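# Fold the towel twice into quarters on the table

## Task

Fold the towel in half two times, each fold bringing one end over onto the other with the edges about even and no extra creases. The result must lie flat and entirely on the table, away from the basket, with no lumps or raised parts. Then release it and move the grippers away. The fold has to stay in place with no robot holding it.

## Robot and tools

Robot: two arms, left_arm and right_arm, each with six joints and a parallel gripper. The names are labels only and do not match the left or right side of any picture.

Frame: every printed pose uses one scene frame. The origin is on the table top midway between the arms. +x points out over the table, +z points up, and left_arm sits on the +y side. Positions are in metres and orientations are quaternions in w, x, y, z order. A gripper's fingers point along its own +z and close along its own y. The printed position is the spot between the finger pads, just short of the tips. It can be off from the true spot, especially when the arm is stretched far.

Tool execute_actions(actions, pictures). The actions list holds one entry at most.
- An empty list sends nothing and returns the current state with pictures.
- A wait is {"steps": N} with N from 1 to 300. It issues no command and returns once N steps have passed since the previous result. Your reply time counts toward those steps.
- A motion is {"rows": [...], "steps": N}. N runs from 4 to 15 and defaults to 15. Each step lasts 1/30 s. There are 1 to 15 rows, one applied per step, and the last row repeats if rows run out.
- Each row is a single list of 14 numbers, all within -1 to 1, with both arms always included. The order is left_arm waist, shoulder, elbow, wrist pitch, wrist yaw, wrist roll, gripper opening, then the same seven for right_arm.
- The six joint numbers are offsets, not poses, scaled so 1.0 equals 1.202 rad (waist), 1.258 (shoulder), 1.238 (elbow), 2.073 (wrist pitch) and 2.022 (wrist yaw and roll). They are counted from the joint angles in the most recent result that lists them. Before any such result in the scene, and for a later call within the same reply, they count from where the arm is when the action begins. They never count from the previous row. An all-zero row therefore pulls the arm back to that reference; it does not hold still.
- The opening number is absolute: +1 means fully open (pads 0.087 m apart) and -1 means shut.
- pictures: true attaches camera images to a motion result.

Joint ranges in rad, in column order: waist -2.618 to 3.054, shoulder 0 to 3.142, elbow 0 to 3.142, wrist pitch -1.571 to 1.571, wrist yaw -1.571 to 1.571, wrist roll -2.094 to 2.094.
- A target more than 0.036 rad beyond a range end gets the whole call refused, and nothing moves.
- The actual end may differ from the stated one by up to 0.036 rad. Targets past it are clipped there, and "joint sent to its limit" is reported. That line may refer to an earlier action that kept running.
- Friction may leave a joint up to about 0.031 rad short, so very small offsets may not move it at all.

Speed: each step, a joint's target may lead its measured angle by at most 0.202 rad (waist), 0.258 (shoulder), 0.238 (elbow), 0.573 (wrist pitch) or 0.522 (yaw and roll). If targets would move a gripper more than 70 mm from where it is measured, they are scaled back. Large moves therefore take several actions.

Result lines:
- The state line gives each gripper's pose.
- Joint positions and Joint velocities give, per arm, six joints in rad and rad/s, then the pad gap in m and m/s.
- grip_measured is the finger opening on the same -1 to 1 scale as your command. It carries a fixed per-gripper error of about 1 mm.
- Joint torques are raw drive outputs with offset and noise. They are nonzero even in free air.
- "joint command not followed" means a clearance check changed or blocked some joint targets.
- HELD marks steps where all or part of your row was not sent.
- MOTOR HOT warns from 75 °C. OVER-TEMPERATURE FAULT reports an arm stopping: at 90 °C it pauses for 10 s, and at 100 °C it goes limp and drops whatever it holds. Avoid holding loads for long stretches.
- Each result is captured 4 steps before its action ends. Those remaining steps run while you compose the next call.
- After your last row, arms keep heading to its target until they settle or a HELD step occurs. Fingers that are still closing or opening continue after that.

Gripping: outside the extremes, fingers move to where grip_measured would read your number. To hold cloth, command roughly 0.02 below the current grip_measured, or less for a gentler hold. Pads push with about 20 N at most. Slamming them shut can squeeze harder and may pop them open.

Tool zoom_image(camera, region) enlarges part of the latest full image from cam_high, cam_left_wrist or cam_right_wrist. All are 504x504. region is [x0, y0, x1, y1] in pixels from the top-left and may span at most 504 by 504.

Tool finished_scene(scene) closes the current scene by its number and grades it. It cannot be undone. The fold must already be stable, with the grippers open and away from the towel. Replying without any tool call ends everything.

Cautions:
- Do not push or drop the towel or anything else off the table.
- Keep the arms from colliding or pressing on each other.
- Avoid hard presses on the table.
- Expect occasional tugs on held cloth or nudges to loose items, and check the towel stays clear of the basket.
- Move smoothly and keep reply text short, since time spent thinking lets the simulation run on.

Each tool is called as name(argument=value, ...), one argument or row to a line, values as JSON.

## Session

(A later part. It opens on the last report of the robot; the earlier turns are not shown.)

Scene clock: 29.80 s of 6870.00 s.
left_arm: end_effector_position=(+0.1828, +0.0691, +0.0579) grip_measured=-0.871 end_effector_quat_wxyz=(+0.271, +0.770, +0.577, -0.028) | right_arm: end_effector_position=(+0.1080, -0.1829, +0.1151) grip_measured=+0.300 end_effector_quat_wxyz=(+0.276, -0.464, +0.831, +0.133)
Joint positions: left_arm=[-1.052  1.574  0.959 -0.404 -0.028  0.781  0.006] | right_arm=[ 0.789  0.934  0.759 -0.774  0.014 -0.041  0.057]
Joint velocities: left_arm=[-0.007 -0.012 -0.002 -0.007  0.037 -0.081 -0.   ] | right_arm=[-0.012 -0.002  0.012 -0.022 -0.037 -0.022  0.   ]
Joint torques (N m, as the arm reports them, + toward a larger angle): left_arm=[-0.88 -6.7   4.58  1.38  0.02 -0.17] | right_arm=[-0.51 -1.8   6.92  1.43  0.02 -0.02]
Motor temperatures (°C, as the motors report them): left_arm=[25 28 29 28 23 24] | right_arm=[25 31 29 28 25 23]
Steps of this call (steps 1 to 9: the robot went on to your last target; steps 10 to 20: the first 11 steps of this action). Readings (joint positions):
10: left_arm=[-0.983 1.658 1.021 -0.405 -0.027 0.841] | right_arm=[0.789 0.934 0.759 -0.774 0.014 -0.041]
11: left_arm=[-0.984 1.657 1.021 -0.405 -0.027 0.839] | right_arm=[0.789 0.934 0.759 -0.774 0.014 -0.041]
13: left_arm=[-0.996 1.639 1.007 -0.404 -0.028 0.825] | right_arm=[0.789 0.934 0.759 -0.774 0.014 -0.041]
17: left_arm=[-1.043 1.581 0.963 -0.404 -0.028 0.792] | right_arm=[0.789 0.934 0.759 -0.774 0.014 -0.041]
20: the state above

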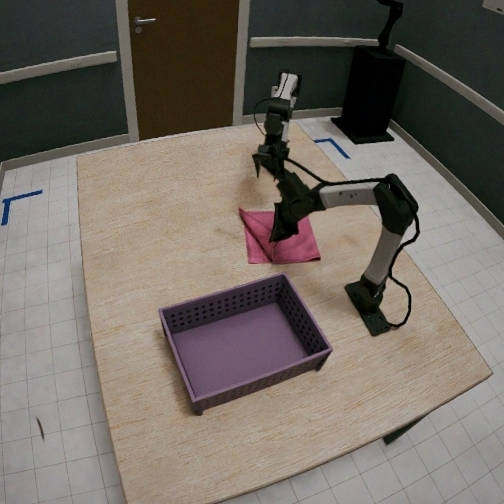

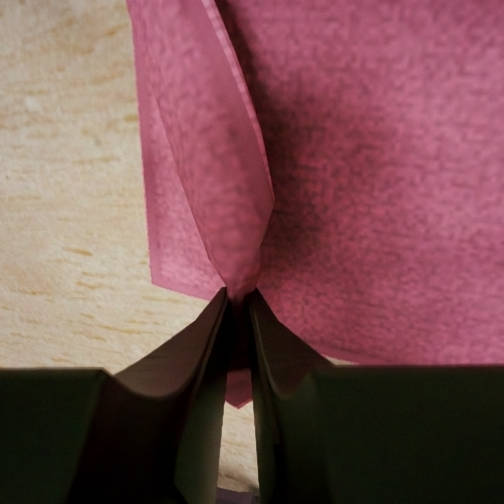

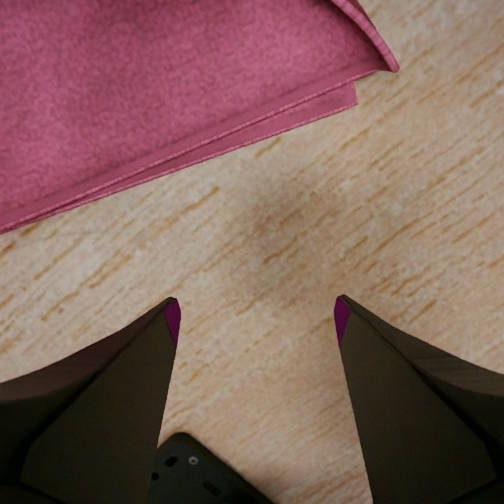

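execute_actions(
  actions=[
    {"rows":[[0.01,0.01,0.01,0,0,0,-1,0,0,0,0,0,0,0.3],[0.02,0.02,0.015,0,0,0,-1,0,0,0,0,0,0,0.3],[0.03,0.03,0.02,0,0,0,-0.8,0,0,0,0,0,0,0.3],[0.04,0.04,0.02,0,0,0,-0.5,0,0,0,0,0,0,0.3],[0.04,0.04,0.02,0,0,0,-0.2,0,0,0,0,0,0,0.3],[0.04,0.04,0.02,0,0,0,0.1,0,0,0,0,0,0,0.3],[0.04,0.03,0.02,0,0,0,0.4,0,0,0,0,0,0,0.3],[0.04,0,0.02,0,0,0,0.4,0,0,0,0,0,0,0.3],[0.04,-0.04,0.02,-0.02,0,0,0.4,0,0,0,0,0,0,0.3],[0.04,-0.08,0.02,-0.04,0,0,0.4,0,0,0,0,0,0,0.3],[0.04,-0.12,0.02,-0.07,0,0,0.4,0,0,0,0,0,0,0.3],[0.04,-0.16,0.02,-0.1,0,0,0.4,0,0,0,0,0,0,0.3],[0.04,-0.2,0.02,-0.13,0,0,0.4,0,0,0,0,0,0,0.3],[0.04,-0.24,0.02,-0.16,0,0,0.4,0,0,0,0,0,0,0.3],[0.04,-0.28,0.02,-0.18,0,0,0.4,0,0,0,0,0,0,0.3]],"steps":15},
  ],
)

execute_actions(
  actions=[
    {"rows":[[-0.02,-0.05,-0.01,-0.04,0,-0.05,0.4,0,0,0,0,0,0,0.3],[-0.04,-0.1,-0.02,-0.07,0,-0.1,0.4,0,0,0,0,0,0,0.3],[-0.06,-0.14,-0.04,-0.09,0,-0.15,0.4,0,0,0,0,0,0,0.3],[-0.08,-0.18,-0.06,-0.11,0,-0.2,0.4,0,0,0,0,0,0,0.3],[-0.1,-0.22,-0.08,-0.13,0,-0.25,0.4,0,0,0,0,0,0,0.3],[-0.1,-0.26,-0.1,-0.15,0,-0.3,0.4,0,0,0,0,0,0,0.3],[-0.1,-0.3,-0.12,-0.17,0,-0.35,0.4,0,0,0,0,0,0,0.3],[-0.1,-0.34,-0.14,-0.19,0,-0.39,0.4,0,0,0,0,0,0,0.3]],"steps":15},
  ],
)

execute_actions(
  actions=[
    {"steps":8},
  ],
  pictures=true,
)

zoom_image(
  camera="cam_high",
  region=[210,180,350,290],
)

Scene clock: 30.70 s of 6870.00 s.
left_arm: end_effector_position=(+0.1928, +0.0801, +0.0688) grip_measured=+0.399 end_effector_quat_wxyz=(+0.275, +0.755, +0.595, -0.024) | right_arm: end_effector_position=(+0.1080, -0.1829, +0.1151) grip_measured=+0.300 end_effector_quat_wxyz=(+0.276, -0.464, +0.831, +0.133)
Joint positions: left_arm=[-1.011  1.541  0.97  -0.44  -0.027  0.772  0.061] | right_arm=[ 0.789  0.934  0.759 -0.774  0.014 -0.041  0.057]
Joint velocities: left_arm=[-0.007 -1.131  0.002 -0.711  0.022  0.037  0.002] | right_arm=[-0.007 -0.007 -0.002 -0.037 -0.037 -0.037 -0.001]
Joint torques (N m, as the arm reports them, + toward a larger angle): left_arm=[ 0.11 -9.73  7.26  1.34  0.02 -0.03] | right_arm=[-0.53 -1.76  6.96  1.41 -0.03  0.02]
Motor temperatures (°C, as the motors report them): left_arm=[25 28 29 28 23 24] | right_arm=[25 31 29 28 25 23]
Steps of this call (steps 1 to 4: the last 4 steps of your previous action; steps 5 to 16: the robot went on to your last target; steps 17 to 27: the first 11 steps of this action). Readings (joint positions):
17: left_arm=[-1.052 1.574 0.959 -0.404 -0.028 0.768] | right_arm=[0.789 0.934 0.759 -0.774 0.014 -0.041]
18: left_arm=[-1.050 1.574 0.959 -0.404 -0.027 0.769] | right_arm=[0.789 0.934 0.759 -0.774 0.014 -0.041]
20: left_arm=[-1.038 1.582 0.964 -0.404 -0.027 0.771] | right_arm=[0.789 0.934 0.759 -0.774 0.014 -0.041]
24: left_arm=[-1.012 1.602 0.970 -0.404 -0.027 0.771] | right_arm=[0.789 0.934 0.759 -0.774 0.014 -0.041]
27: the state above

Scene clock: 31.20 s of 6870.00 s.
left_arm: end_effector_position=(+0.0852, +0.1725, +0.1398) grip_measured=+0.400 end_effector_quat_wxyz=(+0.287, +0.582, +0.748, -0.138) | right_arm: end_effector_position=(+0.1080, -0.1829, +0.1151) grip_measured=+0.300 end_effector_quat_wxyz=(+0.276, -0.464, +0.831, +0.133)
Joint positions: left_arm=[-1.12   0.906  0.834 -0.852 -0.025  0.18   0.061] | right_arm=[ 0.789  0.934  0.759 -0.774  0.014 -0.041  0.057]
Joint velocities: left_arm=[-0.027 -0.432 -0.198 -0.842 -0.037 -1.267  0.   ] | right_arm=[-0.002  0.012 -0.017 -0.066 -0.007 -0.007 -0.   ]
Joint torques (N m, as the arm reports them, + toward a larger angle): left_arm=[-1.33 -0.32  5.05  1.58 -0.04 -0.13] | right_arm=[-0.57 -1.76  6.74  1.42 -0.01 -0.03]
Motor temperatures (°C, as the motors report them): left_arm=[25 28 29 28 23 24] | right_arm=[25 31 29 28 25 23]
Steps of this call (steps 1 to 4: the last 4 steps of your previous action; steps 5 to 15: the first 11 steps of this action, its rows measured from where the robot was after step 4). Readings (joint positions):
4: left_arm=[-1.011 1.324 0.971 -0.571 -0.027 0.772] | right_arm=[0.789 0.934 0.759 -0.774 0.014 -0.041]
5: left_arm=[-1.013 1.275 0.971 -0.594 -0.027 0.759] | right_arm=[0.789 0.934 0.759 -0.774 0.014 -0.041]
6: left_arm=[-1.019 1.238 0.971 -0.600 -0.028 0.728] | right_arm=[0.789 0.934 0.759 -0.774 0.014 -0.041]
8: left_arm=[-1.054 1.173 0.962 -0.634 -0.030 0.626] | right_arm=[0.789 0.934 0.759 -0.774 0.014 -0.041]
12: left_arm=[-1.118 1.004 0.882 -0.749 -0.025 0.357] | right_arm=[0.789 0.934 0.759 -0.774 0.014 -0.041]
15: the state above

Scene clock: 31.47 s of 6870.00 s.
left_arm: end_effector_position=(+0.0708, +0.1888, +0.1282) grip_measured=+0.400 end_effector_quat_wxyz=(+0.242, +0.528, +0.802, -0.139) | right_arm: end_effector_position=(+0.1080, -0.1829, +0.1151) grip_measured=+0.300 end_effector_quat_wxyz=(+0.276, -0.464, +0.831, +0.133)
Joint positions: left_arm=[-1.12   0.897  0.821 -0.929 -0.025  0.023  0.061] | right_arm=[ 0.789  0.934  0.759 -0.774  0.014 -0.041  0.057]
Joint velocities: left_arm=[ 0.007 -0.002  0.012  0.007 -0.022 -0.198  0.001] | right_arm=[-0.012  0.007 -0.002 -0.051 -0.037 -0.007  0.001]
Joint torques (N m, as the arm reports them, + toward a larger angle): left_arm=[-1.23 -1.25  4.99  1.26 -0.01 -0.17] | right_arm=[-0.49 -1.65  6.77  1.46 -0.03 -0.01]
Motor temperatures (°C, as the motors report them): left_arm=[25 28 29 28 23 24] | right_arm=[25 31 29 28 25 23]
Kept back: nothing.
Steps of this call (steps 1 to 4: the last 4 steps of your previous action; steps 5 to 8: the robot went on to your last target). Readings (joint positions):
1: left_arm=[-1.120 0.898 0.829 -0.874 -0.025 0.142] | right_arm=[0.789 0.934 0.759 -0.774 0.014 -0.041]
2: left_arm=[-1.120 0.897 0.826 -0.890 -0.025 0.112] | right_arm=[0.789 0.934 0.759 -0.774 0.014 -0.041]
4: left_arm=[-1.120 0.897 0.822 -0.911 -0.025 0.068] | right_arm=[0.789 0.934 0.759 -0.774 0.014 -0.041]
8: the state above

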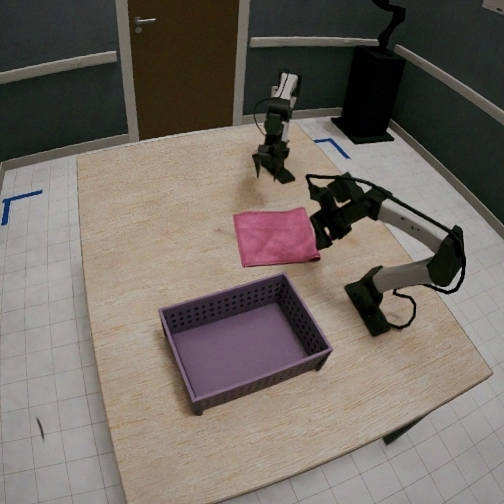

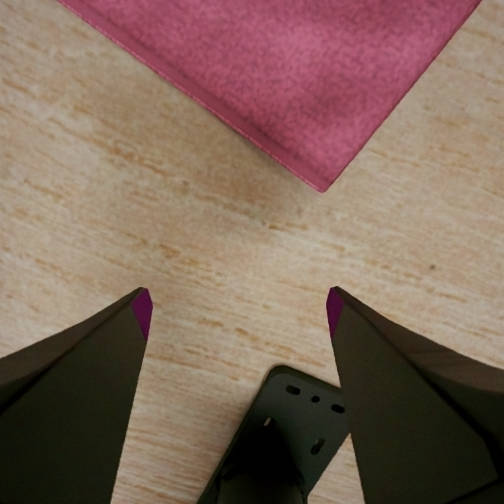

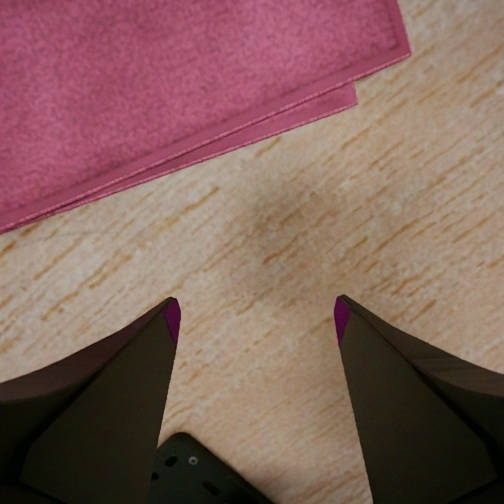

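Region (210, 180, 350, 290) of cam_high's 504x504 image, scaled by 3.600, with more detail than that image has; it fills the top 396 rows of this view, and the rest is white.

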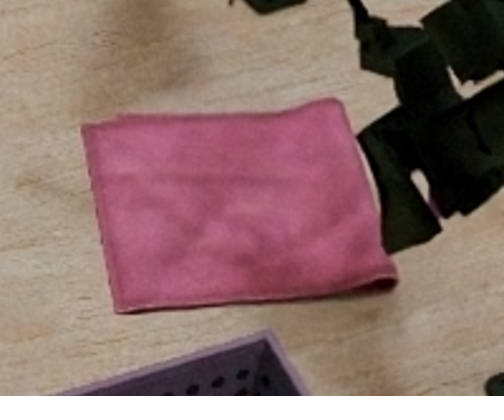

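execute_actions(
  actions=[
    {"rows":[[-0.02,0.006,-0.02,0.03,0,0.02,0.45,0.04,0.02,0,0.03,0,0.02,0.35],[-0.04,0.012,-0.04,0.06,0,0.04,0.5,0.08,0.05,0,0.06,0,0.04,0.4],[-0.06,0.018,-0.06,0.09,0,0.06,0.5,0.12,0.08,0,0.09,0,0.06,0.5],[-0.08,0.024,-0.08,0.12,0,0.08,0.5,0.16,0.11,0,0.12,0,0.08,0.6],[-0.1,0.03,-0.1,0.15,0,0.1,0.5,0.2,0.14,0,0.15,0,0.1,0.7],[-0.12,0.036,-0.12,0.18,0,0.12,0.5,0.24,0.17,0,0.18,0,0.125,0.8],[-0.14,0.042,-0.14,0.21,0,0.145,0.5,0.28,0.2,0,0.21,0,0.125,0.8],[-0.16,0.048,-0.16,0.235,0,0.145,0.5,0.32,0.23,0,0.24,0,0.125,0.8],[-0.18,0.054,-0.18,0.235,0,0.145,0.5,0.36,0.26,0,0.24,0,0.125,0.8],[-0.2,0.06,-0.2,0.235,0,0.145,0.5,0.4,0.29,0,0.24,0,0.125,0.8],[-0.22,0.065,-0.225,0.235,0,0.145,0.5,0.42,0.32,0,0.24,0,0.125,0.8],[-0.232,0.07,-0.25,0.235,0,0.145,0.5,0.44,0.355,0,0.24,0,0.125,0.8]],"steps":15},
  ],
)

execute_actions(
  actions=[
    {"steps":10},
  ],
  pictures=true,
)

Scene clock: 32.50 s of 6870.00 s.
left_arm: end_effector_position=(+0.0482, +0.1346, +0.0870) grip_measured=+0.500 end_effector_quat_wxyz=(+0.293, +0.675, +0.656, -0.168) | right_arm: end_effector_position=(+0.0238, -0.0643, +0.0813) grip_measured=+0.800 end_effector_quat_wxyz=(+0.243, -0.550, +0.765, +0.231)
Joint positions: left_arm=[-1.334  0.952  0.619 -0.548 -0.027  0.246  0.066] | right_arm=[ 1.221  1.253  0.759 -0.392  0.019  0.159  0.079]
Joint velocities: left_arm=[-0.686  0.198 -0.755  0.784 -0.022  0.447 -0.   ] | right_arm=[ 1.228  1.077 -0.007  0.842 -0.095  0.3   -0.   ]
Joint torques (N m, as the arm reports them, + toward a larger angle): left_arm=[-1.02 -0.91  4.87  1.44  0.   -0.04] | right_arm=[-0.81 -3.07  6.67  1.39 -0.05 -0.01]
Motor temperatures (°C, as the motors report them): left_arm=[25 28 29 28 23 24] | right_arm=[25 31 29 28 25 23]
Steps of this call (steps 1 to 20: the robot went on to your last target; steps 21 to 31: the first 11 steps of this action). Readings (joint positions):
21: left_arm=[-1.122 0.897 0.821 -0.934 -0.025 0.001] | right_arm=[0.795 0.934 0.759 -0.771 0.015 -0.036]
22: left_arm=[-1.130 0.897 0.817 -0.916 -0.026 0.017] | right_arm=[0.814 0.938 0.759 -0.759 0.018 -0.024]
24: left_arm=[-1.165 0.898 0.791 -0.846 -0.028 0.063] | right_arm=[0.890 0.977 0.759 -0.698 0.020 0.015]
28: left_arm=[-1.261 0.926 0.695 -0.658 -0.028 0.187] | right_arm=[1.080 1.136 0.759 -0.511 0.020 0.118]
31: the state above

Scene clock: 32.83 s of 6870.00 s.
left_arm: end_effector_position=(+0.0358, +0.1393, +0.0568) grip_measured=+0.500 end_effector_quat_wxyz=(+0.276, +0.716, +0.621, -0.159) | right_arm: end_effector_position=(-0.0064, -0.0478, +0.0558) grip_measured=+0.800 end_effector_quat_wxyz=(+0.213, -0.576, +0.753, +0.236)
Joint positions: left_arm=[-1.388  0.976  0.525 -0.471 -0.025  0.302  0.066] | right_arm=[ 1.313  1.376  0.759 -0.307  0.011  0.197  0.079]
Joint velocities: left_arm=[ 0.002 -0.007 -0.017  0.11  -0.007 -0.007 -0.   ] | right_arm=[-0.027 -0.022  0.012  0.095 -0.007  0.051 -0.   ]
Joint torques (N m, as the arm reports them, + toward a larger angle): left_arm=[-1.18 -1.32  5.74  1.63  0.03 -0.02] | right_arm=[-0.1  -5.23  6.55  1.55  0.02  0.09]
Motor temperatures (°C, as the motors report them): left_arm=[25 28 29 28 23 24] | right_arm=[25 30 29 28 25 23]
Kept back: nothing.
Steps of this call (steps 1 to 4: the last 4 steps of your previous action; steps 5 to 10: the robot went on to your last target). Readings (joint positions):
1: left_arm=[-1.356 0.959 0.592 -0.524 -0.027 0.259] | right_arm=[1.260 1.291 0.759 -0.367 0.017 0.168]
2: left_arm=[-1.374 0.965 0.567 -0.509 -0.025 0.269] | right_arm=[1.288 1.325 0.759 -0.349 0.014 0.174]
4: left_arm=[-1.388 0.974 0.534 -0.501 -0.025 0.284] | right_arm=[1.312 1.368 0.759 -0.336 0.011 0.183]
8: left_arm=[-1.388 0.976 0.525 -0.483 -0.025 0.298] | right_arm=[1.313 1.376 0.759 -0.315 0.011 0.194]
10: the state above

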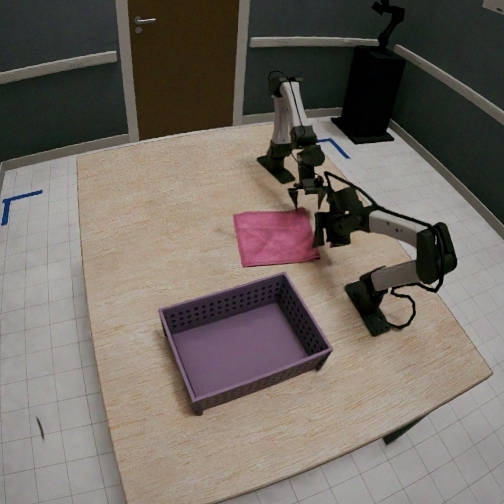

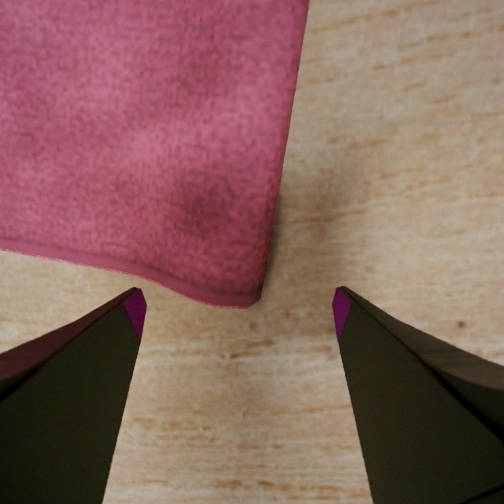

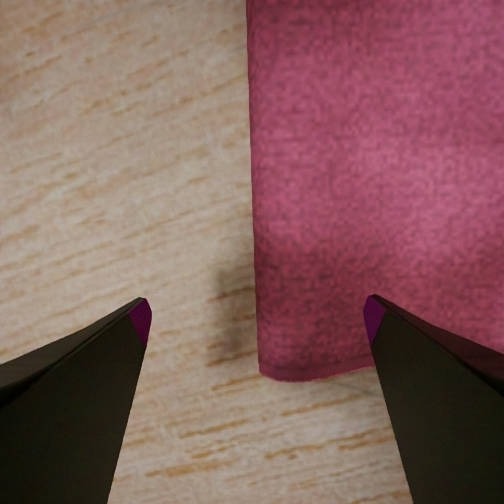

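execute_actions(
  actions=[
    {"rows":[[0,0.01,-0.01,0.03,0,0,0.5,-0.02,0,-0.02,0.02,0,0,0.8],[0,0.02,-0.02,0.06,0,0,0.5,-0.04,-0.01,-0.04,0.04,0,0,0.8],[0,0.03,-0.03,0.09,0,0,0.5,-0.062,-0.01,-0.06,0.06,0,0,0.8],[0,0.045,-0.045,0.12,0,0,0.5,-0.062,-0.01,-0.08,0.09,0,0,0.8],[0,0.06,-0.06,0.145,0,0,0.5,-0.062,-0.01,-0.1,0.115,0,0,0.8],[0,0.07,-0.075,0.145,0,0,0.5,-0.062,-0.01,-0.12,0.115,0,0,0.8],[0,0.08,-0.09,0.145,0,0,0.5,-0.062,-0.01,-0.14,0.115,0,0,0.8],[0,0.095,-0.105,0.145,0,0,0.5,-0.062,-0.01,-0.16,0.115,0,0,0.8],[0,0.11,-0.12,0.145,0,0,0.5,-0.062,-0.01,-0.18,0.115,0,0,0.8]],"steps":15},
  ],
)

execute_actions(
  actions=[
    {"steps":6},
  ],
  pictures=true,
)

Scene clock: 33.53 s of 6870.00 s.
left_arm: end_effector_position=(+0.0381, +0.1255, +0.0209) grip_measured=+0.500 end_effector_quat_wxyz=(+0.288, +0.714, +0.617, -0.165) | right_arm: end_effector_position=(+0.0137, -0.0594, +0.0224) grip_measured=+0.800 end_effector_quat_wxyz=(+0.237, -0.546, +0.765, +0.246)
Joint positions: left_arm=[-1.388  1.093  0.411 -0.213 -0.025  0.307  0.066] | right_arm=[ 1.247  1.37   0.578 -0.082  0.011  0.196  0.079]
Joint velocities: left_arm=[-0.007  0.315 -0.408 -0.022  0.007 -0.022 -0.   ] | right_arm=[-0.022 -0.144  0.017  0.344  0.066  0.022  0.   ]
Joint torques (N m, as the arm reports them, + toward a larger angle): left_arm=[-0.58 -2.5   5.71  1.9   0.01 -0.18] | right_arm=[-1.18 -5.18  3.11  1.17 -0.1  -0.06]
Motor temperatures (°C, as the motors report them): left_arm=[25 28 29 28 23 24] | right_arm=[25 30 29 28 25 23]
Steps of this call (steps 1 to 10: the robot went on to your last target; steps 11 to 21: the first 11 steps of this action). Readings (joint positions):
11: left_arm=[-1.388 0.976 0.525 -0.453 -0.025 0.307] | right_arm=[1.312 1.376 0.759 -0.295 0.010 0.202]
12: left_arm=[-1.388 0.977 0.525 -0.442 -0.025 0.307] | right_arm=[1.306 1.376 0.754 -0.285 0.010 0.202]
14: left_arm=[-1.388 0.990 0.518 -0.382 -0.025 0.307] | right_arm=[1.275 1.376 0.724 -0.237 0.009 0.202]
18: left_arm=[-1.388 1.047 0.464 -0.244 -0.025 0.307] | right_arm=[1.247 1.376 0.625 -0.140 0.010 0.202]
21: the state above

Scene clock: 33.73 s of 6870.00 s.
left_arm: end_effector_position=(+0.0378, +0.1275, +0.0149) grip_measured=+0.500 end_effector_quat_wxyz=(+0.285, +0.715, +0.618, -0.163) | right_arm: end_effector_position=(+0.0139, -0.0576, +0.0226) grip_measured=+0.800 end_effector_quat_wxyz=(+0.243, -0.544, +0.763, +0.251)
Joint positions: left_arm=[-1.388  1.105  0.394 -0.191 -0.025  0.306  0.066] | right_arm=[ 1.247  1.368  0.567 -0.057  0.011  0.196  0.079]
Joint velocities: left_arm=[-0.012 -0.007 -0.017  0.037  0.037 -0.022 -0.   ] | right_arm=[-0.002 -0.012 -0.027  0.022  0.007  0.007 -0.   ]
Joint torques (N m, as the arm reports them, + toward a larger angle): left_arm=[-0.58 -1.85  5.14  1.63 -0.03 -0.16] | right_arm=[-1.11 -5.53  3.92  1.38 -0.01 -0.03]
Motor temperatures (°C, as the motors report them): left_arm=[25 28 29 28 23 24] | right_arm=[25 30 29 28 25 23]
Kept back: nothing.
Steps of this call (steps 1 to 4: the last 4 steps of your previous action; steps 5 to 6: the robot went on to your last target). Readings (joint positions):
1: left_arm=[-1.388 1.101 0.400 -0.213 -0.025 0.307] | right_arm=[1.247 1.368 0.577 -0.074 0.011 0.196]
2: left_arm=[-1.388 1.105 0.394 -0.206 -0.025 0.306] | right_arm=[1.247 1.368 0.573 -0.069 0.011 0.196]
4: left_arm=[-1.388 1.105 0.394 -0.197 -0.025 0.306] | right_arm=[1.247 1.368 0.569 -0.059 0.011 0.196]
6: the state above

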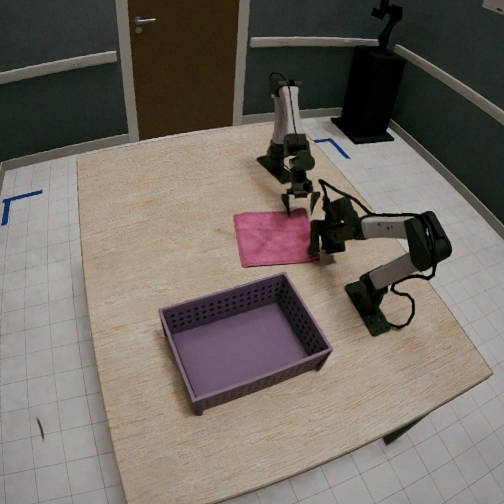

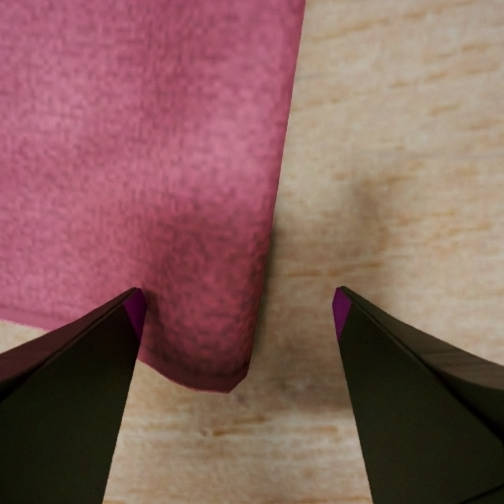

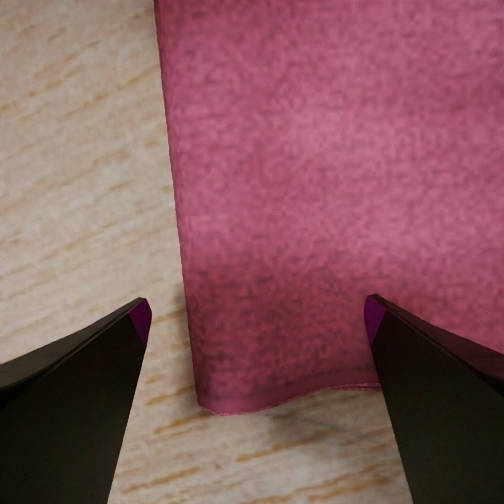

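execute_actions(
  actions=[
    {"rows":[[0,0.01,0,0,0,0,0.5,0.01,0,0,0,0,-0.06,0.8],[0,0.02,0,0,0,0,0.5,0.02,0.01,0,0,0,-0.12,0.8],[0,0.028,0,0,0,0,0.5,0.03,0.02,0,0,0,-0.12,0.8],[0,0.028,0,0,0,0,0.5,0.035,0.035,0,0,0,-0.12,0.8],[0,0.028,0,0,0,0,0.5,0.035,0.04,0,0,0,-0.12,0.8],[0,0.028,0,0,0,0,0.35,0.04,0.04,0,0,0,-0.12,0.62],[0,0.028,0,0,0,0,0.2,0.045,0.04,0,0,0,-0.12,0.44],[0,0.028,0,0,0,0,0.05,0.05,0.04,0,0,0,-0.12,0.26],[0,0.028,0,0,0,0,-0.1,0.055,0.04,0,0,0,-0.12,0.08],[0,0.028,0,0,0,0,-0.25,0.06,0.04,0,0,0,-0.12,-0.1],[0,0.028,0,0,0,0,-0.4,0.065,0.04,0,0,0,-0.12,-0.28],[0,0.028,0,0,0,0,-0.55,0.07,0.04,0,0,0,-0.12,-0.46],[0,0.028,0,0,0,0,-0.7,0.07,0.04,0,0,0,-0.12,-0.64],[0,0.028,0,0,0,0,-0.85,0.07,0.04,0,0,0,-0.12,-0.82],[0,0.028,0,0,0,0,-1,0.07,0.04,0,0,0,-0.12,-1]],"steps":15},
  ],
)

execute_actions(
  actions=[
    {"steps":9},
  ],
  pictures=true,
)

zoom_image(
  camera="cam_high",
  region=[210,180,350,290],
)

Scene clock: 34.37 s of 6870.00 s.
left_arm: end_effector_position=(+0.0369, +0.1266, +0.0129) grip_measured=-0.316 end_effector_quat_wxyz=(+0.282, +0.716, +0.618, -0.165) | right_arm: end_effector_position=(+0.0091, -0.0577, +0.0178) grip_measured=-0.176 end_effector_quat_wxyz=(+0.263, -0.640, +0.686, +0.222)
Joint positions: left_arm=[-1.388  1.118  0.394 -0.182 -0.019  0.306  0.03 ] | right_arm=[ 1.298  1.387  0.567 -0.048  0.025 -0.02   0.036]
Joint velocities: left_arm=[ 0.002 -0.007 -0.002 -0.007 -0.037 -0.007 -0.149] | right_arm=[ 0.178 -0.017 -0.017 -0.007  0.037 -0.139 -0.183]
Joint torques (N m, as the arm reports them, + toward a larger angle): left_arm=[-0.41 -1.16  6.04  1.5  -0.04 -0.1 ] | right_arm=[ 0.85 -2.69  6.19  1.42 -0.14 -0.06]
Motor temperatures (°C, as the motors report them): left_arm=[25 27 29 28 23 24] | right_arm=[25 30 29 28 25 23]
Steps of this call (steps 1 to 8: the robot went on to your last target; steps 9 to 19: the first 11 steps of this action). Readings (joint positions):
9: left_arm=[-1.388 1.105 0.394 -0.184 -0.025 0.306] | right_arm=[1.247 1.368 0.567 -0.054 0.011 0.181]
10: left_arm=[-1.388 1.105 0.394 -0.184 -0.025 0.306] | right_arm=[1.249 1.368 0.567 -0.054 0.011 0.145]
12: left_arm=[-1.388 1.114 0.394 -0.184 -0.025 0.306] | right_arm=[1.262 1.370 0.567 -0.054 0.012 0.079]
16: left_arm=[-1.388 1.118 0.394 -0.182 -0.018 0.306] | right_arm=[1.282 1.387 0.567 -0.049 0.023 0.003]
19: the state above

Scene clock: 34.67 s of 6870.00 s.
left_arm: end_effector_position=(+0.0368, +0.1262, +0.0130) grip_measured=-0.883 end_effector_quat_wxyz=(+0.282, +0.715, +0.617, -0.165) | right_arm: end_effector_position=(+0.0042, -0.0561, +0.0185) grip_measured=-0.785 end_effector_quat_wxyz=(+0.265, -0.652, +0.674, +0.224)
Joint positions: left_arm=[-1.388  1.118  0.394 -0.18  -0.018  0.306  0.005] | right_arm=[ 1.317  1.387  0.567 -0.042  0.025 -0.038  0.009]
Joint velocities: left_arm=[-0.002 -0.007 -0.007  0.007  0.037 -0.007  0.001] | right_arm=[ 0.002  0.007 -0.022 -0.051 -0.037 -0.022 -0.001]
Joint torques (N m, as the arm reports them, + toward a larger angle): left_arm=[-0.66 -1.08  6.27  1.46 -0.06 -0.09] | right_arm=[ 0.74 -2.88  6.29  1.4  -0.16 -0.07]
Motor temperatures (°C, as the motors report them): left_arm=[25 27 29 28 23 24] | right_arm=[25 30 29 29 25 23]
Kept back: nothing.
Steps of this call (steps 1 to 4: the last 4 steps of your previous action; steps 5 to 9: the robot went on to your last target). Readings (joint positions):
1: left_arm=[-1.388 1.118 0.394 -0.182 -0.019 0.306] | right_arm=[1.305 1.387 0.567 -0.048 0.025 -0.025]
2: left_arm=[-1.388 1.118 0.394 -0.182 -0.019 0.306] | right_arm=[1.311 1.387 0.567 -0.047 0.025 -0.029]
4: left_arm=[-1.388 1.118 0.394 -0.181 -0.019 0.306] | right_arm=[1.316 1.387 0.567 -0.044 0.025 -0.034]
8: left_arm=[-1.388 1.118 0.394 -0.180 -0.018 0.306] | right_arm=[1.317 1.387 0.567 -0.042 0.025 -0.038]
9: the state above

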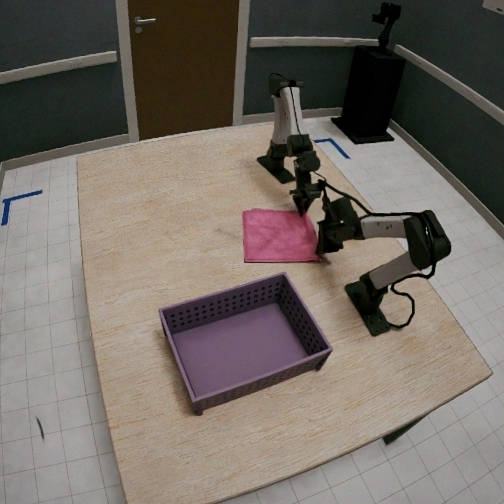

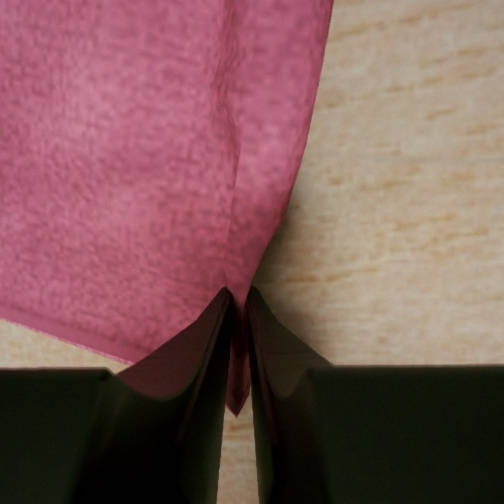

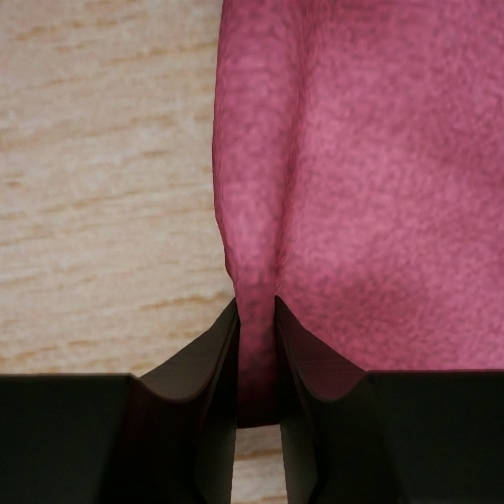

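Region (210, 180, 350, 290) of cam_high's 504x504 image, scaled by 3.600, with more detail than that image has; it fills the top 396 rows of this view, and the rest is white.

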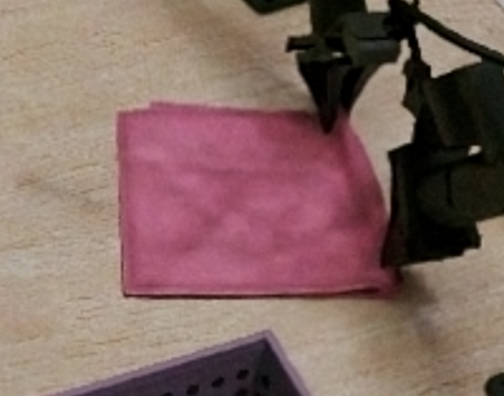

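execute_actions(
  actions=[
    {"rows":[[0,0,0,0,0,0,-1,0,0,0,0,0,0,-0.5],[0,0,0,0,0,0,-1,0,0,0,0,0,0,-0.2],[0,0,0,0,0,0,-1,0,-0.03,0.03,-0.02,0,0,0.1],[0,0,0,0,0,0,-1,0,-0.06,0.06,-0.05,0,0,0.1],[0,0,0,0,0,0,-1,-0.02,-0.08,0.09,-0.08,0,0,0.1],[0,0,0,0,0,0,-1,-0.06,-0.09,0.12,-0.11,0,0,0.1],[0,0,0,0,0,0,-1,-0.12,-0.08,0.14,-0.14,0,0,0.1],[0,0,0,0,0,0,-1,-0.18,-0.06,0.16,-0.16,0,0,0.1],[0,0,0,0,0,0,-1,-0.24,-0.04,0.18,-0.185,0,0,0.1],[0,0,0,0,0,0,-1,-0.3,-0.02,0.2,-0.185,0,0,0.1],[0,0,0,0,0,0,-1,-0.36,0,0.22,-0.185,0,0,0.1],[0,0,0,0,0,0,-1,-0.42,0.02,0.24,-0.185,0,0,0.1],[0,0,0,0,0,0,-1,-0.48,0.04,0.255,-0.185,0,0,0.1],[0,0,0,0,0,0,-1,-0.53,0.055,0.268,-0.185,0,0,0.1],[0,0,0,0,0,0,-1,-0.567,0.065,0.268,-0.185,0,0,0.1]],"steps":15},
  ],
)

execute_actions(
  actions=[
    {"steps":11},
  ],
  pictures=true,
)

Scene clock: 35.40 s of 6870.00 s.
left_arm: end_effector_position=(+0.0369, +0.1256, +0.0134) grip_measured=-0.884 end_effector_quat_wxyz=(+0.283, +0.715, +0.617, -0.166) | right_arm: end_effector_position=(+0.0977, -0.0530, +0.0852) grip_measured=+0.100 end_effector_quat_wxyz=(+0.307, -0.547, +0.753, +0.199)
Joint positions: left_arm=[-1.388  1.118  0.394 -0.177 -0.018  0.306  0.005] | right_arm=[ 1.03   1.328  0.792 -0.286  0.014 -0.039  0.048]
Joint velocities: left_arm=[-0.012 -0.002  0.002  0.022  0.022  0.007  0.   ] | right_arm=[-2.005  0.286  0.794 -0.608  0.037 -0.007 -0.   ]
Joint torques (N m, as the arm reports them, + toward a larger angle): left_arm=[-0.51 -2.47  6.29  1.51  0.   -0.11] | right_arm=[-1.36 -1.93  6.81  1.18  0.08 -0.01]
Motor temperatures (°C, as the motors report them): left_arm=[25 27 29 28 23 24] | right_arm=[25 30 29 29 25 23]
Steps of this call (steps 1 to 11: the robot went on to your last target; steps 12 to 22: the first 11 steps of this action). Readings (joint positions):
12: left_arm=[-1.388 1.118 0.394 -0.180 -0.018 0.306] | right_arm=[1.317 1.387 0.567 -0.042 0.025 -0.039]
13: left_arm=[-1.388 1.118 0.394 -0.179 -0.018 0.306] | right_arm=[1.317 1.387 0.567 -0.042 0.024 -0.039]
15: left_arm=[-1.388 1.118 0.394 -0.178 -0.018 0.306] | right_arm=[1.317 1.378 0.579 -0.068 0.024 -0.039]
19: left_arm=[-1.388 1.118 0.394 -0.178 -0.018 0.306] | right_arm=[1.232 1.319 0.694 -0.211 0.013 -0.039]
22: the state above

Scene clock: 35.77 s of 6870.00 s.
left_arm: end_effector_position=(+0.0369, +0.1256, +0.0134) grip_measured=-0.884 end_effector_quat_wxyz=(+0.283, +0.715, +0.617, -0.166) | right_arm: end_effector_position=(+0.2133, -0.1282, +0.0654) grip_measured=+0.100 end_effector_quat_wxyz=(+0.281, -0.393, +0.870, +0.099)
Joint positions: left_arm=[-1.388  1.118  0.394 -0.177 -0.018  0.306  0.005] | right_arm=[ 0.628  1.456  0.887 -0.399  0.033 -0.039  0.048]
Joint velocities: left_arm=[-0.002 -0.002 -0.007 -0.051 -0.037 -0.022  0.   ] | right_arm=[-0.012  0.002 -0.007 -0.081  0.095 -0.022 -0.   ]
Joint torques (N m, as the arm reports them, + toward a larger angle): left_arm=[-0.52 -2.5   6.22  1.52 -0.01 -0.12] | right_arm=[ 0.12 -5.56  7.45  1.24 -0.05 -0.04]
Motor temperatures (°C, as the motors report them): left_arm=[25 27 29 28 23 24] | right_arm=[25 30 29 29 25 23]
Kept back: nothing.
Steps of this call (steps 1 to 4: the last 4 steps of your previous action; steps 5 to 11: the robot went on to your last target). Readings (joint positions):
1: left_arm=[-1.388 1.118 0.394 -0.177 -0.018 0.306] | right_arm=[0.959 1.342 0.818 -0.304 0.015 -0.039]
2: left_arm=[-1.388 1.118 0.394 -0.177 -0.018 0.306] | right_arm=[0.888 1.362 0.842 -0.317 0.016 -0.039]
4: left_arm=[-1.388 1.118 0.394 -0.177 -0.018 0.306] | right_arm=[0.750 1.410 0.878 -0.336 0.019 -0.039]
8: left_arm=[-1.388 1.118 0.394 -0.177 -0.018 0.306] | right_arm=[0.627 1.455 0.887 -0.379 0.035 -0.039]
11: the state above

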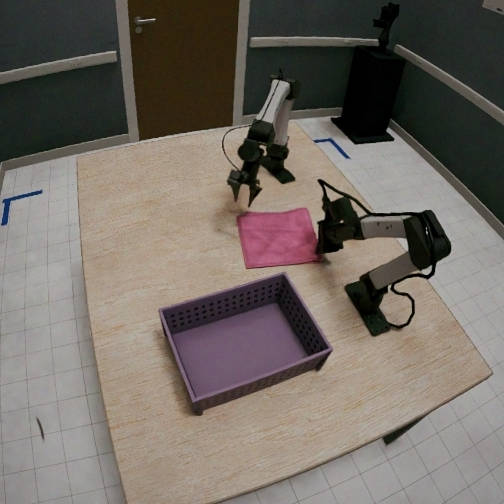

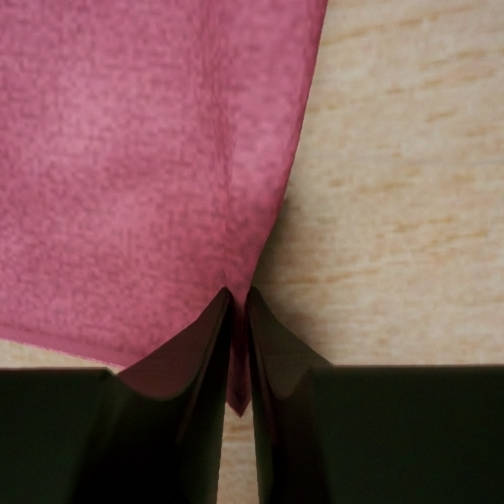

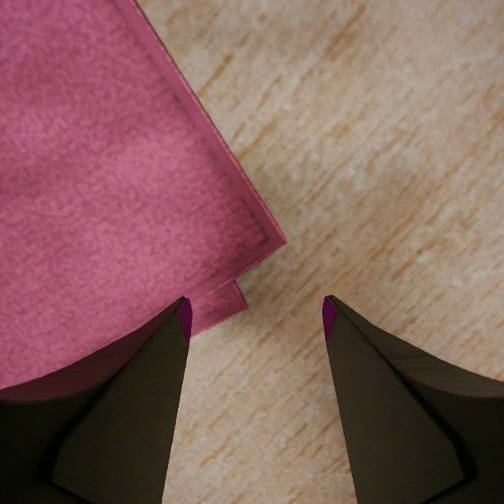

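execute_actions(
  actions=[
    {"rows":[[0,0,0,0,0,0,-1,0,0.015,0,0.02,0,0,0],[0,0,0,0,0,0,-1,0,0.03,-0.01,0.04,0,0,-0.1],[0,0,0,0,0,0,-1,0,0.045,-0.02,0.06,0,0,-0.2],[0,0,0,0,0,0,-1,0,0.06,-0.03,0.08,0,0,-0.25],[0,0,0,0,0,0,-1,0,0.075,-0.04,0.093,0,0,-0.25],[0,0,0,0,0,0,-1,0,0.09,-0.05,0.093,0,0,-0.25],[0,0,0,0,0,0,-1,0,0.105,-0.055,0.093,0,0,-0.25],[0,0,0,0,0,0,-1,0,0.12,-0.055,0.093,0,0,-0.25],[0,0,0,0,0,0,-1,0,0.13,-0.055,0.093,0,0,-0.25]],"steps":15},
  ],
)

execute_actions(
  actions=[
    {"steps":4},
  ],
  pictures=true,
)

Scene clock: 36.40 s of 6870.00 s.
left_arm: end_effector_position=(+0.0369, +0.1255, +0.0135) grip_measured=-0.884 end_effector_quat_wxyz=(+0.284, +0.715, +0.617, -0.166) | right_arm: end_effector_position=(+0.2185, -0.1224, +0.0182) grip_measured=-0.250 end_effector_quat_wxyz=(+0.262, -0.396, +0.875, +0.091)
Joint positions: left_arm=[-1.388  1.118  0.394 -0.177 -0.018  0.306  0.005] | right_arm=[ 0.628  1.599  0.836 -0.247  0.032 -0.039  0.033]
Joint velocities: left_arm=[-0.012 -0.002  0.002  0.095  0.037 -0.037 -0.001] | right_arm=[-0.012  0.33  -0.168  0.139  0.051  0.051  0.   ]
Joint torques (N m, as the arm reports them, + toward a larger angle): left_arm=[-0.6  -2.61  6.25  1.57  0.01 -0.13] | right_arm=[-0.55 -7.91  5.23  1.54  0.05 -0.01]
Motor temperatures (°C, as the motors report them): left_arm=[25 27 29 28 23 24] | right_arm=[25 30 29 29 25 23]
Steps of this call (steps 1 to 8: the robot went on to your last target; steps 9 to 19: the first 11 steps of this action). Readings (joint positions):
9: left_arm=[-1.388 1.118 0.394 -0.177 -0.018 0.306] | right_arm=[0.628 1.456 0.887 -0.408 0.032 -0.039]
10: left_arm=[-1.388 1.118 0.394 -0.177 -0.018 0.306] | right_arm=[0.628 1.458 0.887 -0.399 0.032 -0.039]
12: left_arm=[-1.388 1.118 0.394 -0.177 -0.018 0.306] | right_arm=[0.628 1.473 0.885 -0.354 0.032 -0.039]
16: left_arm=[-1.388 1.118 0.394 -0.177 -0.018 0.306] | right_arm=[0.628 1.543 0.855 -0.261 0.032 -0.039]
19: the state above

Scene clock: 36.53 s of 6870.00 s.
left_arm: end_effector_position=(+0.0369, +0.1254, +0.0135) grip_measured=-0.884 end_effector_quat_wxyz=(+0.284, +0.715, +0.617, -0.166) | right_arm: end_effector_position=(+0.2221, -0.1192, +0.0181) grip_measured=-0.250 end_effector_quat_wxyz=(+0.270, -0.395, +0.873, +0.093)
Joint positions: left_arm=[-1.388  1.118  0.394 -0.176 -0.018  0.306  0.005] | right_arm=[ 0.628  1.605  0.834 -0.22   0.035 -0.039  0.033]
Joint velocities: left_arm=[-0.017 -0.002  0.007 -0.022  0.051  0.007  0.   ] | right_arm=[-0.012  0.012 -0.002  0.051  0.007  0.081  0.   ]
Joint torques (N m, as the arm reports them, + toward a larger angle): left_arm=[-0.48 -2.6   6.28  1.56 -0.02 -0.12] | right_arm=[-0.25 -6.59  4.87  1.51 -0.05  0.05]
Motor temperatures (°C, as the motors report them): left_arm=[25 27 29 28 23 24] | right_arm=[25 30 29 29 25 23]
Kept back: nothing.
Steps of this call (steps 1 to 4: the last 4 steps of your previous action). Readings (joint positions):
1: left_arm=[-1.388 1.118 0.394 -0.177 -0.018 0.306] | right_arm=[0.628 1.605 0.834 -0.239 0.034 -0.039]
2: left_arm=[-1.388 1.118 0.394 -0.177 -0.018 0.306] | right_arm=[0.628 1.605 0.834 -0.227 0.035 -0.039]
4: the state above

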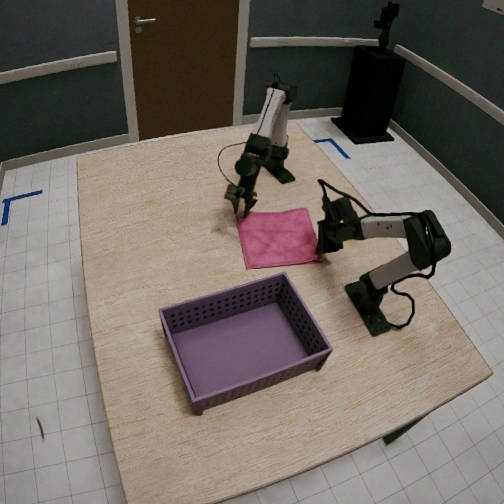

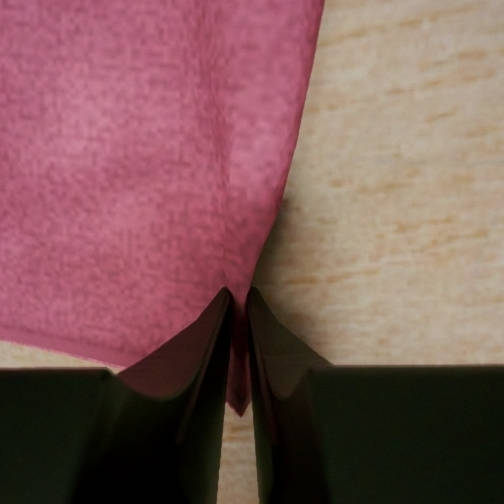

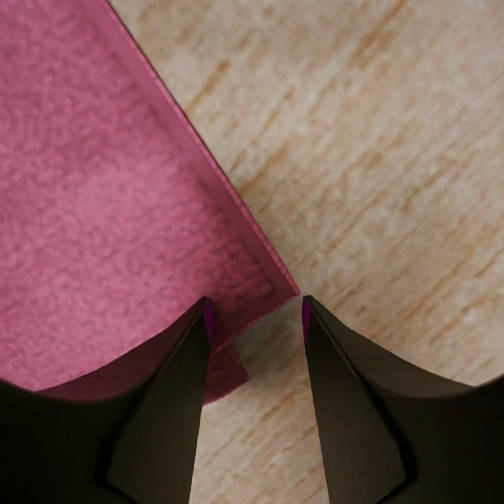

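execute_actions(
  actions=[
    {"rows":[[0,0,0,0,0,0,-1,0,0,0.03,0,0,-0.03,-0.25],[0,0,0,0,0,0,-1,0,0,0.045,0,0,-0.05,-0.25],[0,0,0,0,0,0,-1,0,0.01,0.045,0,0,-0.05,-0.25],[0,0,0,0,0,0,-1,0,0.025,0.045,0,0,-0.05,-0.25],[0,0,0,0,0,0,-1,0,0.04,0.045,0,0,-0.05,-0.25],[0,0,0,0,0,0,-1,0,0.055,0.045,0,0,-0.05,-0.25],[0,0,0,0,0,0,-1,0,0.065,0.045,0,0,-0.05,-0.25],[0,0,0,0,0,0,-1,0,0.065,0.045,0,0,-0.05,-0.25],[0,0,0,0,0,0,-1,0,0.065,0.045,0,0,-0.05,-0.25],[0,0,0,0,0,0,-1,0,0.065,0.045,0,0,-0.05,-0.37],[0,0,0,0,0,0,-1,0,0.065,0.045,0,0,-0.05,-0.5],[0,0,0,0,0,0,-1,0,0.065,0.045,0,0,-0.05,-0.62],[0,0,0,0,0,0,-1,0,0.065,0.045,0,0,-0.05,-0.75],[0,0,0,0,0,0,-1,0,0.065,0.045,0,0,-0.05,-0.87],[0,0,0,0,0,0,-1,0,0.065,0.045,0,0,-0.05,-1]],"steps":15},
  ],
)

execute_actions(
  actions=[
    {"steps":8},
  ],
  pictures=true,
)

Scene clock: 37.17 s of 6870.00 s.
left_arm: end_effector_position=(+0.0369, +0.1254, +0.0135) grip_measured=-0.884 end_effector_quat_wxyz=(+0.284, +0.715, +0.617, -0.166) | right_arm: end_effector_position=(+0.2331, -0.1111, +0.0146) grip_measured=-0.434 end_effector_quat_wxyz=(+0.272, -0.430, +0.857, +0.084)
Joint positions: left_arm=[-1.388  1.118  0.394 -0.176 -0.018  0.306  0.005] | right_arm=[ 0.628  1.663  0.881 -0.211  0.03  -0.119  0.025]
Joint velocities: left_arm=[ 0.012 -0.002 -0.012 -0.007 -0.007 -0.022 -0.   ] | right_arm=[-0.007 -0.002  0.002  0.051 -0.139 -0.007 -0.118]
Joint torques (N m, as the arm reports them, + toward a larger angle): left_arm=[-0.48 -2.56  6.31  1.54  0.01 -0.1 ] | right_arm=[-0.57 -6.38  7.11  1.19  0.36 -0.16]
Motor temperatures (°C, as the motors report them): left_arm=[25 27 29 28 23 24] | right_arm=[25 30 29 29 25 23]
Steps of this call (steps 1 to 8: the robot went on to your last target; steps 9 to 19: the first 11 steps of this action). Readings (joint positions):
9: left_arm=[-1.388 1.118 0.394 -0.176 -0.018 0.306] | right_arm=[0.628 1.605 0.837 -0.220 0.035 -0.046]
10: left_arm=[-1.388 1.118 0.394 -0.176 -0.018 0.306] | right_arm=[0.628 1.605 0.843 -0.223 0.035 -0.061]
12: left_arm=[-1.388 1.118 0.394 -0.176 -0.018 0.306] | right_arm=[0.628 1.605 0.861 -0.225 0.035 -0.086]
16: left_arm=[-1.388 1.118 0.394 -0.176 -0.018 0.306] | right_arm=[0.628 1.639 0.881 -0.216 0.035 -0.112]
19: the state above

Scene clock: 37.43 s of 6870.00 s.
left_arm: end_effector_position=(+0.0370, +0.1251, +0.0136) grip_measured=-0.884 end_effector_quat_wxyz=(+0.284, +0.715, +0.617, -0.167) | right_arm: end_effector_position=(+0.2337, -0.1103, +0.0150) grip_measured=-0.983 end_effector_quat_wxyz=(+0.274, -0.434, +0.854, +0.085)
Joint positions: left_arm=[-1.388  1.118  0.394 -0.175 -0.018  0.306  0.005] | right_arm=[ 0.628  1.663  0.881 -0.207  0.027 -0.128  0.001]
Joint velocities: left_arm=[-0.007  0.012 -0.012 -0.007  0.007 -0.037 -0.   ] | right_arm=[-0.007 -0.002 -0.007  0.007 -0.022 -0.051 -0.   ]
Joint torques (N m, as the arm reports them, + toward a larger angle): left_arm=[-0.51 -2.62  6.24  1.56 -0.01 -0.11] | right_arm=[-0.55 -6.2   6.92  1.23  0.1  -0.12]
Motor temperatures (°C, as the motors report them): left_arm=[25 27 29 28 23 24] | right_arm=[25 30 29 29 25 23]
Kept back: nothing.
Steps of this call (steps 1 to 4: the last 4 steps of your previous action; steps 5 to 8: the robot went on to your last target). Readings (joint positions):
1: left_arm=[-1.388 1.118 0.394 -0.176 -0.018 0.306] | right_arm=[0.628 1.663 0.881 -0.210 0.027 -0.120]
2: left_arm=[-1.388 1.118 0.394 -0.176 -0.018 0.306] | right_arm=[0.628 1.663 0.881 -0.210 0.026 -0.120]
4: left_arm=[-1.388 1.118 0.394 -0.175 -0.018 0.306] | right_arm=[0.628 1.663 0.881 -0.208 0.027 -0.124]
8: the state above

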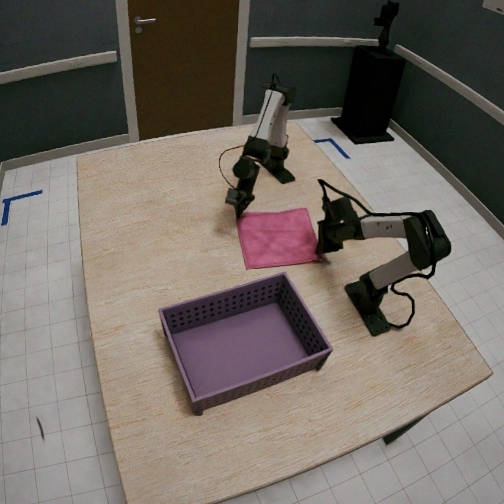

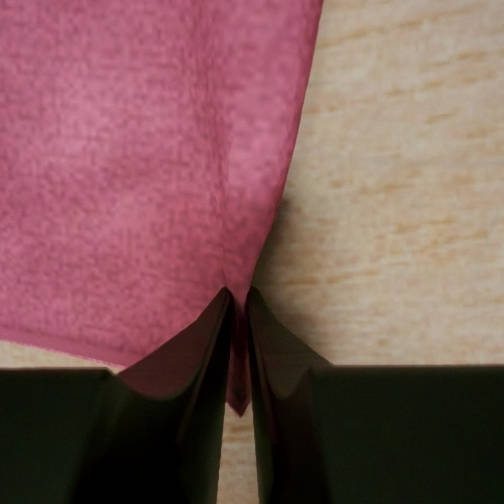

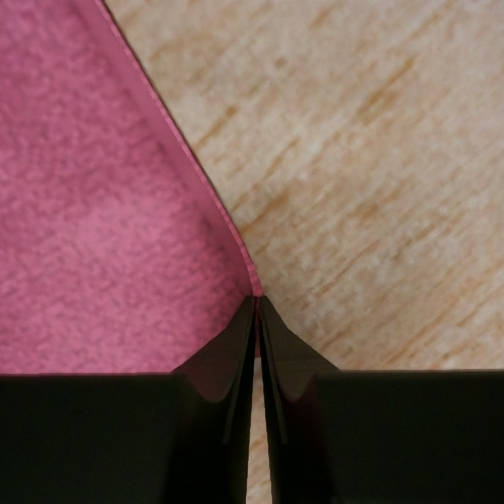

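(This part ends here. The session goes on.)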